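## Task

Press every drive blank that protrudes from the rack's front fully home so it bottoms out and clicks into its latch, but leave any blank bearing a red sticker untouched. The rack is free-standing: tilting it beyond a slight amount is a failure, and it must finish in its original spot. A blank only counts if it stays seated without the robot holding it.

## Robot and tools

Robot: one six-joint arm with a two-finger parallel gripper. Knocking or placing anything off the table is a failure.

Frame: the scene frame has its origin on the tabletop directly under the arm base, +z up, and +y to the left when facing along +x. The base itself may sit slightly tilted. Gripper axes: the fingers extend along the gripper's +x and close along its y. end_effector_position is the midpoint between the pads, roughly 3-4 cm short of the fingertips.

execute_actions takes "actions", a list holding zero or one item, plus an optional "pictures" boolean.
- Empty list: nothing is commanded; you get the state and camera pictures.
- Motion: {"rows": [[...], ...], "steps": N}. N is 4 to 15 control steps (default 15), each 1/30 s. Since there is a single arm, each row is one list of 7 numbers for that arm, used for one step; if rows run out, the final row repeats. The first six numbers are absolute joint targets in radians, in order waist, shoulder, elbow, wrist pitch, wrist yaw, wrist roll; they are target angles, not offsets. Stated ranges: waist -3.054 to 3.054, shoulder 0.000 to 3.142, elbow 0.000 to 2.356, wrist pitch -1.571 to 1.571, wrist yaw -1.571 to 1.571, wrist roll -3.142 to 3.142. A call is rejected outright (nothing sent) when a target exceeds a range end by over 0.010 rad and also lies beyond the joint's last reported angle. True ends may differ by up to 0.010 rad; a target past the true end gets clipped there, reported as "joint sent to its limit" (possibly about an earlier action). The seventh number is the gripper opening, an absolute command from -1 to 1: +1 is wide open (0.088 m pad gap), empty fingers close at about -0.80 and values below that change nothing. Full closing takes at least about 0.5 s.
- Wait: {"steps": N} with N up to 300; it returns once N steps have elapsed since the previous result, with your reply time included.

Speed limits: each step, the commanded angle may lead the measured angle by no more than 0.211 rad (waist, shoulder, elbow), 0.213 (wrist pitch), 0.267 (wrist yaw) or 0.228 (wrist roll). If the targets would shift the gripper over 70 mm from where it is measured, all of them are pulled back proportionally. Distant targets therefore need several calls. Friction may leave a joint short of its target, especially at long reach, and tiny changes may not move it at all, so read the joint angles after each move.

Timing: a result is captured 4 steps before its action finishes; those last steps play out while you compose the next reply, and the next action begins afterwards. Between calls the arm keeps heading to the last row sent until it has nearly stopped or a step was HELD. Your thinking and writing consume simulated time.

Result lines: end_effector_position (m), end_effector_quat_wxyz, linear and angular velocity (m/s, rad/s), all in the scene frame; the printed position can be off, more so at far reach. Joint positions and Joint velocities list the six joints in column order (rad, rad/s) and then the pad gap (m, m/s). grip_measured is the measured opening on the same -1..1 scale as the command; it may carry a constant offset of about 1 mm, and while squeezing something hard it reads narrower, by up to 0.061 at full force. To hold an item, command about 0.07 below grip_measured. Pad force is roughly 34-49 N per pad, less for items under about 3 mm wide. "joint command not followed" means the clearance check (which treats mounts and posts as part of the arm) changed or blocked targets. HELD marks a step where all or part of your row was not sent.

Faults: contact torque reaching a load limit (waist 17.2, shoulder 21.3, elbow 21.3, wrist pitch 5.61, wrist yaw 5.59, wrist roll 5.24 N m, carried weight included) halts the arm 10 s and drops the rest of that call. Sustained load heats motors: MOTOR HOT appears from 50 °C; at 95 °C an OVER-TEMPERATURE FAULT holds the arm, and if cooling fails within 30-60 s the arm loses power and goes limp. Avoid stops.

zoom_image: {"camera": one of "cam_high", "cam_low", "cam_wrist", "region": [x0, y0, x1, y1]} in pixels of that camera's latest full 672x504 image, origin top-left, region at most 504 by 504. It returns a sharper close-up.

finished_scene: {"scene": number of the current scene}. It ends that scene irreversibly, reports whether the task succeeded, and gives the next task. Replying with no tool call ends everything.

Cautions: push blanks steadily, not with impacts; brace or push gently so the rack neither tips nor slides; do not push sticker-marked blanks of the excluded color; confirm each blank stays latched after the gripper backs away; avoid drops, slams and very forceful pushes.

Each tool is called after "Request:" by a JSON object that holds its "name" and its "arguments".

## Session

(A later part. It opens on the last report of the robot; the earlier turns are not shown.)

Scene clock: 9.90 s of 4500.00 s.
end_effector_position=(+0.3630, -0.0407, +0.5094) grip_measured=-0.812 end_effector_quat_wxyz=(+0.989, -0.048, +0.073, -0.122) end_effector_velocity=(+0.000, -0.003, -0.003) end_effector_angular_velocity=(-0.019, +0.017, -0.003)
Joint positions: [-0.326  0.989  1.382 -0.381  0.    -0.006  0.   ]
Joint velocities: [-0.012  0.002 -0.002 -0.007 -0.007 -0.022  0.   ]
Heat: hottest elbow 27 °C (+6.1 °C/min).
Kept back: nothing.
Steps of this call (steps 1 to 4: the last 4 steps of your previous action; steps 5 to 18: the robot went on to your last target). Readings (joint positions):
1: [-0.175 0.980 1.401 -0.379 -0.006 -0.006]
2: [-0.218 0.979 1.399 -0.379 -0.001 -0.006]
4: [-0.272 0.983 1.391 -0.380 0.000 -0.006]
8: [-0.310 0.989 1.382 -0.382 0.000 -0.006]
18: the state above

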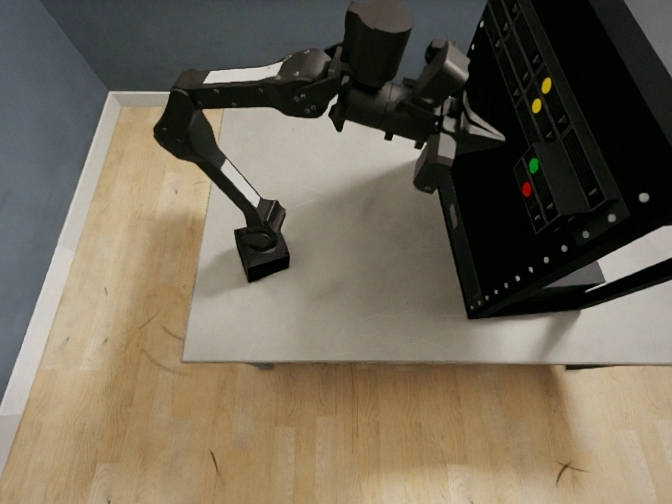

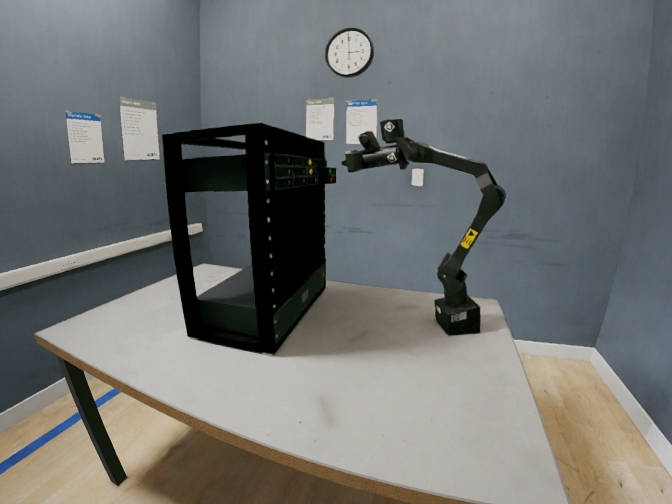

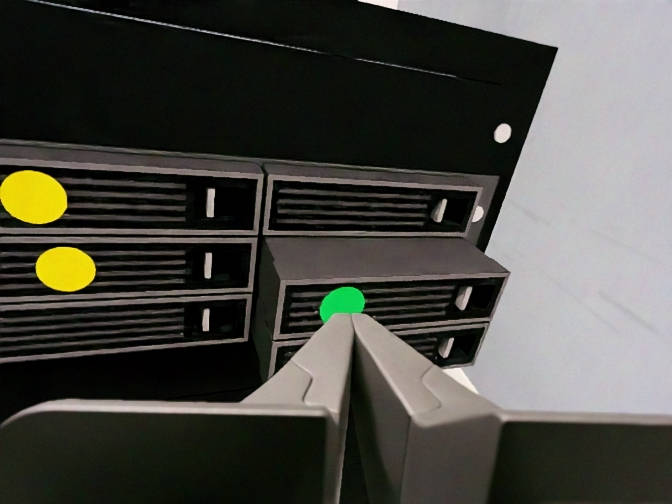

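Request:
{"name": "execute_actions", "arguments": {"actions": [{"rows":[[-0.36,1.02,1.35,-0.35,0,0,-1],[-0.36,1.04,1.35,-0.335,0,0,-1],[-0.36,1.06,1.355,-0.32,0,0,-1],[-0.36,1.08,1.365,-0.305,0,0,-1]]}]}}

Request:
{"name": "execute_actions", "arguments": {"actions": [{"steps":8}], "pictures": true}}

Scene clock: 10.43 s of 4500.00 s.
end_effector_position=(+0.3891, -0.0591, +0.4918) grip_measured=-0.812 end_effector_quat_wxyz=(+0.986, -0.048, +0.086, -0.137) end_effector_velocity=(+0.008, -0.005, +0.006) end_effector_angular_velocity=(-0.032, -0.034, +0.003)
Joint positions: [-0.355  1.074  1.373 -0.315  0.    -0.006  0.   ]
Joint velocities: [-0.012  0.022 -0.002  0.066 -0.007 -0.022  0.   ]
Heat: hottest elbow 27 °C (+5.8 °C/min).
Steps of this call (steps 1 to 5: the robot went on to your last target; steps 6 to 16: the first 11 steps of this action). Readings (joint positions):
6: [-0.329 0.991 1.379 -0.376 0.000 -0.006]
7: [-0.336 0.995 1.377 -0.366 0.000 -0.006]
9: [-0.347 1.015 1.377 -0.343 0.000 -0.006]
13: [-0.354 1.061 1.375 -0.322 0.000 -0.006]
16: the state above

Scene clock: 10.70 s of 4500.00 s.
end_effector_position=(+0.3896, -0.0595, +0.4932) grip_measured=-0.812 end_effector_quat_wxyz=(+0.986, -0.048, +0.083, -0.137) end_effector_velocity=(-0.000, +0.002, -0.002) end_effector_angular_velocity=(+0.012, +0.006, +0.017)
Joint positions: [-0.356  1.075  1.373 -0.307  0.    -0.006  0.   ]
Joint velocities: [-0.002 -0.002 -0.002 -0.007 -0.022  0.007  0.   ]
Heat: hottest elbow 27 °C (+5.6 °C/min).
Kept back: nothing.
Steps of this call (steps 1 to 4: the last 4 steps of your previous action; steps 5 to 8: the robot went on to your last target). Readings (joint positions):
1: [-0.356 1.074 1.373 -0.312 0.000 -0.006]
2: [-0.356 1.074 1.373 -0.310 0.000 -0.006]
4: [-0.356 1.074 1.373 -0.307 0.000 -0.006]
8: the state above

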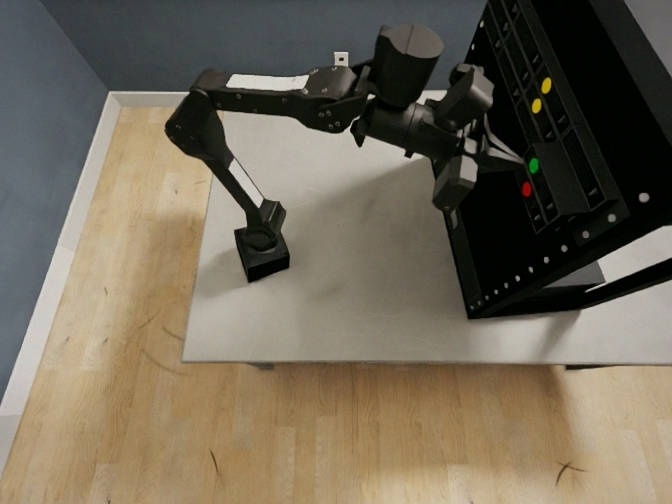

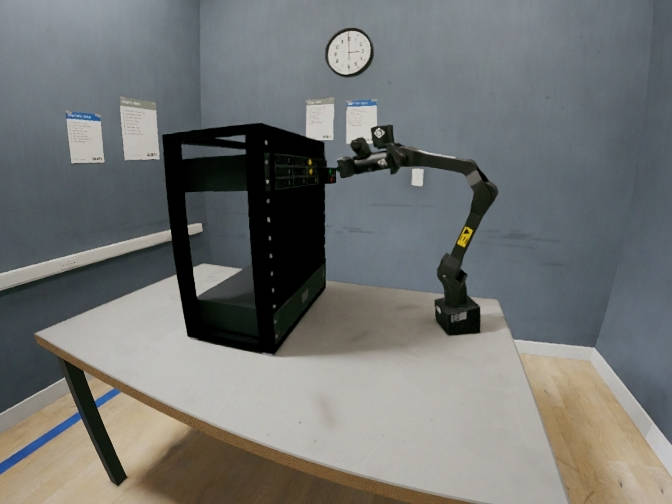

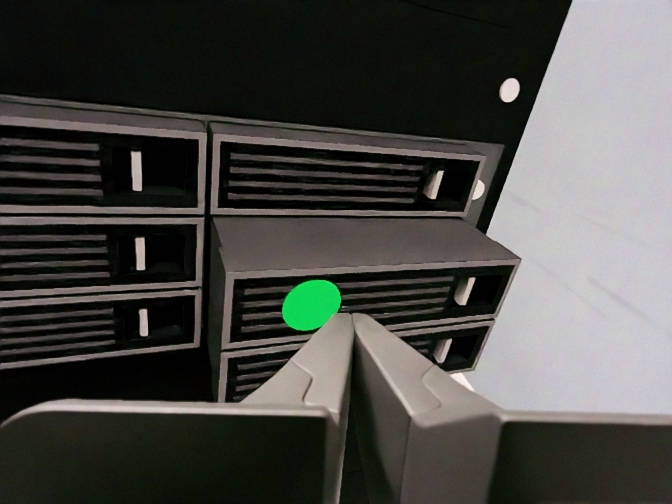

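Request:
{"name": "execute_actions", "arguments": {"actions": [{"rows":[[-0.357,1.095,1.38,-0.3,0,0,-1],[-0.354,1.11,1.392,-0.295,0,0,-1],[-0.351,1.125,1.403,-0.29,0,0,-1],[-0.348,1.14,1.414,-0.285,0,0,-1],[-0.345,1.155,1.424,-0.279,0,0,-1],[-0.342,1.17,1.434,-0.273,0,0,-1],[-0.339,1.185,1.444,-0.267,0,0,-1],[-0.336,1.2,1.454,-0.261,0,0,-1],[-0.333,1.215,1.465,-0.255,0,0,-1],[-0.33,1.23,1.476,-0.25,0,0,-1],[-0.327,1.245,1.487,-0.245,0,0,-1],[-0.325,1.26,1.498,-0.24,0,0,-1]]}]}}

Request:
{"name": "execute_actions", "arguments": {"actions": [{"steps":14}], "pictures": true}}

Scene clock: 11.30 s of 4500.00 s.
end_effector_position=(+0.4200, -0.0631, +0.4875) grip_measured=-0.812 end_effector_quat_wxyz=(+0.986, -0.047, +0.089, -0.131) end_effector_velocity=(+0.099, +0.000, +0.006) end_effector_angular_velocity=(-0.006, -0.029, +0.068)
Joint positions: [-0.342  1.18   1.433 -0.275  0.    -0.006  0.   ]
Joint velocities: [ 0.071  0.339  0.252  0.125  0.007 -0.007  0.   ]
Heat: hottest elbow 28 °C (+10.6 °C/min).
Steps of this call (steps 1 to 7: the robot went on to your last target; steps 8 to 18: the first 11 steps of this action). Readings (joint positions):
8: [-0.357 1.076 1.373 -0.306 0.000 -0.006]
9: [-0.357 1.078 1.373 -0.303 0.000 -0.006]
11: [-0.356 1.092 1.379 -0.298 0.000 -0.006]
15: [-0.348 1.145 1.408 -0.280 0.000 -0.006]
18: the state above

Scene clock: 11.77 s of 4500.00 s.
end_effector_position=(+0.4371, -0.0624, +0.4887) grip_measured=-0.812 end_effector_quat_wxyz=(+0.987, -0.047, +0.085, -0.124) end_effector_velocity=(+0.001, -0.002, +0.005) end_effector_angular_velocity=(-0.014, -0.020, -0.006)
Joint positions: [-0.329  1.238  1.476 -0.251  0.    -0.006  0.   ]
Joint velocities: [-0.002  0.002  0.002  0.022  0.007 -0.007  0.   ]
Heat: hottest elbow 28 °C (+10.2 °C/min).
Kept back: nothing.
Steps of this call (steps 1 to 4: the last 4 steps of your previous action; steps 5 to 14: the robot went on to your last target). Readings (joint positions):
1: [-0.340 1.193 1.443 -0.269 0.000 -0.006]
2: [-0.337 1.205 1.452 -0.262 0.000 -0.006]
4: [-0.332 1.223 1.465 -0.254 0.000 -0.006]
8: [-0.330 1.235 1.473 -0.252 0.000 -0.006]
14: the state above

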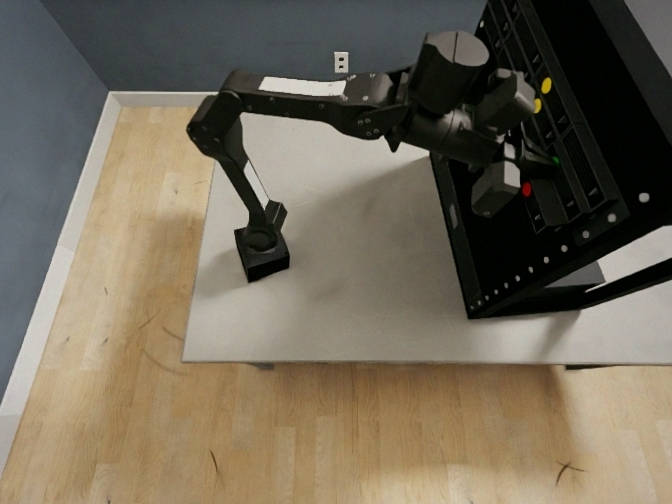

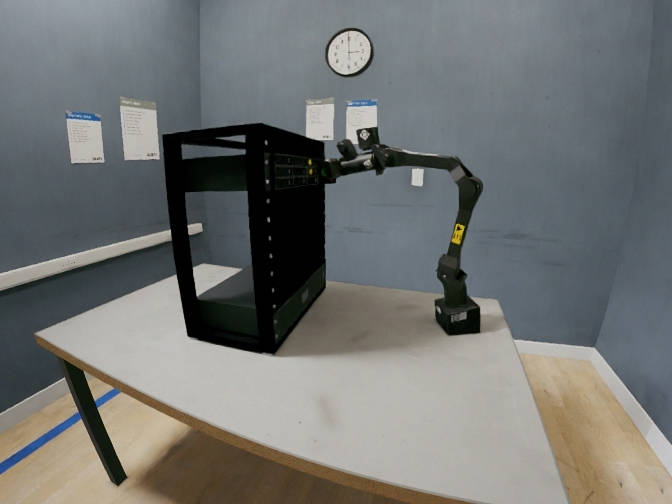

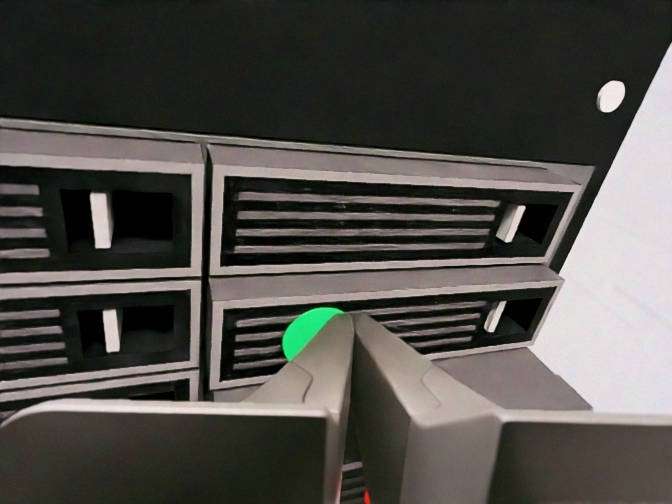

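Request:
{"name": "execute_actions", "arguments": {"actions": [{"rows":[[-0.325,1.27,1.506,-0.238,0,0,-1],[-0.325,1.28,1.514,-0.236,0,0,-1],[-0.325,1.29,1.522,-0.234,0,0,-1],[-0.325,1.3,1.53,-0.232,0,0,-1],[-0.325,1.31,1.537,-0.229,0,0,-1],[-0.325,1.325,1.546,-0.225,0,0,-1]]}], "pictures": true}}

Request:
{"name": "execute_actions", "arguments": {"actions": [{"rows":[[-0.33,1.24,1.5,-0.25,0,0,-1],[-0.33,1.2,1.48,-0.27,0,0,-1],[-0.33,1.15,1.45,-0.29,0,0,-1],[-0.33,1.1,1.42,-0.31,0,0,-1],[-0.33,1.05,1.39,-0.33,0,0,-1]]}], "pictures": true}}

Scene clock: 12.37 s of 4500.00 s.
end_effector_position=(+0.4481, -0.0653, +0.4901) grip_measured=-0.812 end_effector_quat_wxyz=(+0.987, -0.047, +0.085, -0.125) end_effector_velocity=(+0.006, -0.000, -0.011) end_effector_angular_velocity=(+0.005, +0.039, +0.016)
Joint positions: [-0.329  1.281  1.516 -0.247  0.002 -0.006  0.   ]
Joint velocities: [-0.002  0.022  0.007 -0.022 -0.022 -0.007  0.   ]
Heat: hottest elbow 28 °C (+9.7 °C/min).
Steps of this call (steps 1 to 7: the robot went on to your last target; steps 8 to 18: the first 11 steps of this action). Readings (joint positions):
8: [-0.329 1.240 1.477 -0.251 0.000 -0.006]
9: [-0.329 1.243 1.480 -0.251 0.000 -0.006]
11: [-0.329 1.254 1.490 -0.248 0.000 -0.006]
15: [-0.329 1.278 1.513 -0.245 0.002 -0.006]
18: the state above

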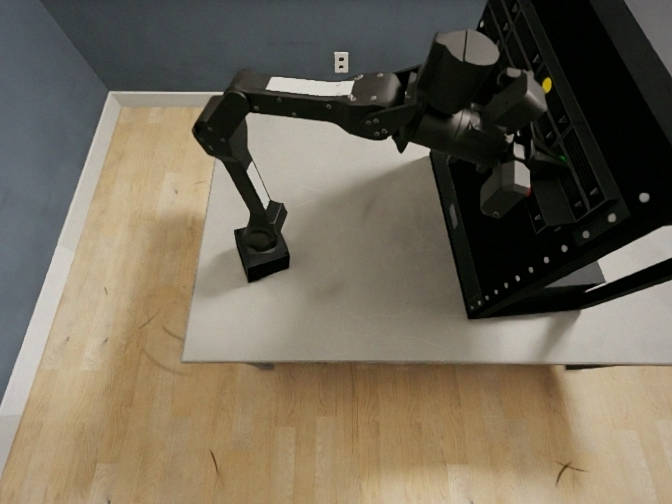

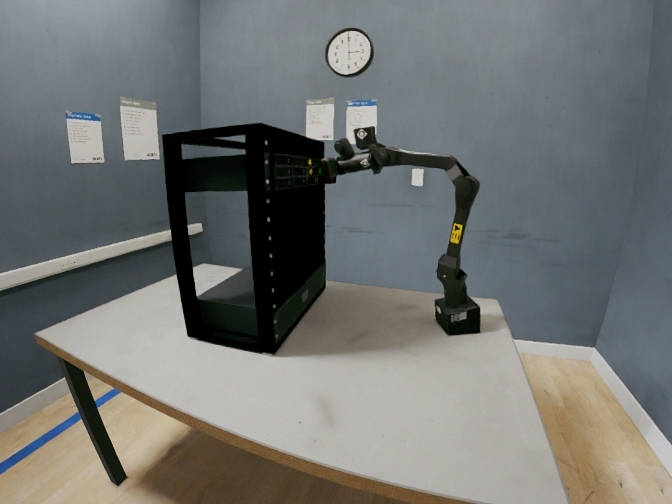

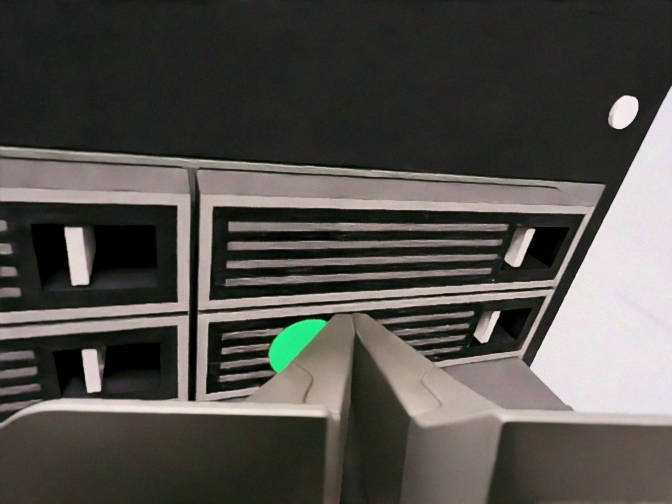

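Scene clock: 12.87 s of 4500.00 s.
end_effector_position=(+0.3863, -0.0475, +0.5151) grip_measured=-0.812 end_effector_quat_wxyz=(+0.989, -0.050, +0.059, -0.124) end_effector_velocity=(-0.109, +0.035, +0.084) end_effector_angular_velocity=(-0.047, -0.217, +0.014)
Joint positions: [-0.33   1.068  1.423 -0.316  0.002 -0.006  0.   ]
Joint velocities: [-0.002 -0.349 -0.046 -0.081  0.007  0.007  0.   ]
Heat: hottest elbow 28 °C (+9.3 °C/min).
Steps of this call (steps 1 to 4: the last 4 steps of your previous action; steps 5 to 15: the first 11 steps of this action). Readings (joint positions):
5: [-0.329 1.275 1.517 -0.250 0.002 -0.006]
6: [-0.330 1.268 1.515 -0.250 0.002 -0.006]
8: [-0.330 1.236 1.493 -0.262 0.002 -0.006]
12: [-0.330 1.120 1.429 -0.309 0.002 -0.006]
15: the state above

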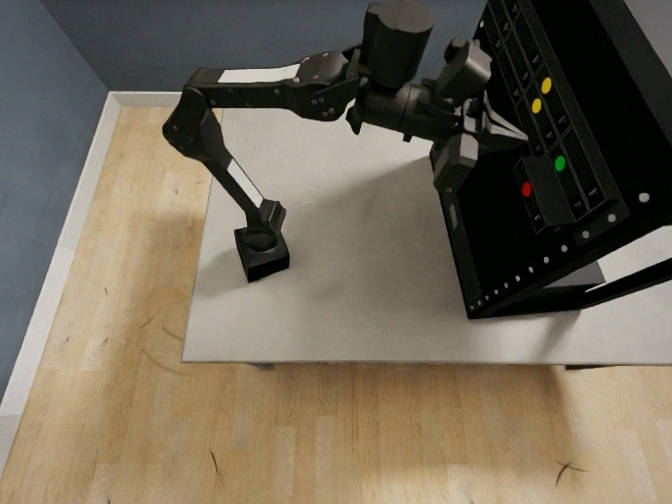

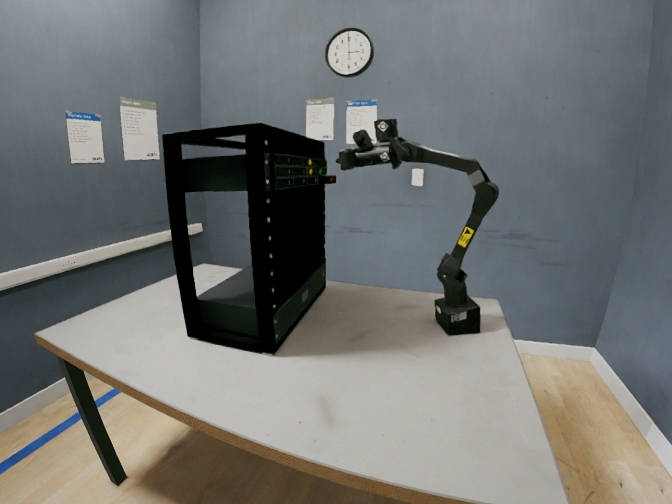

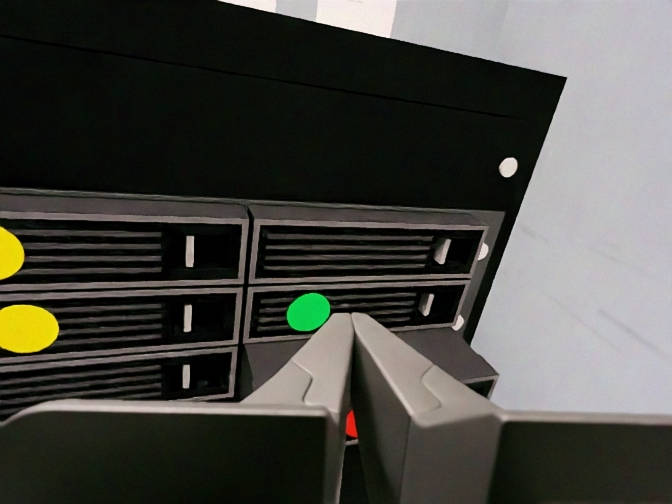

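Request:
{"name": "finished_scene", "arguments": {"scene": 2}}

The scene is finished: the task was done.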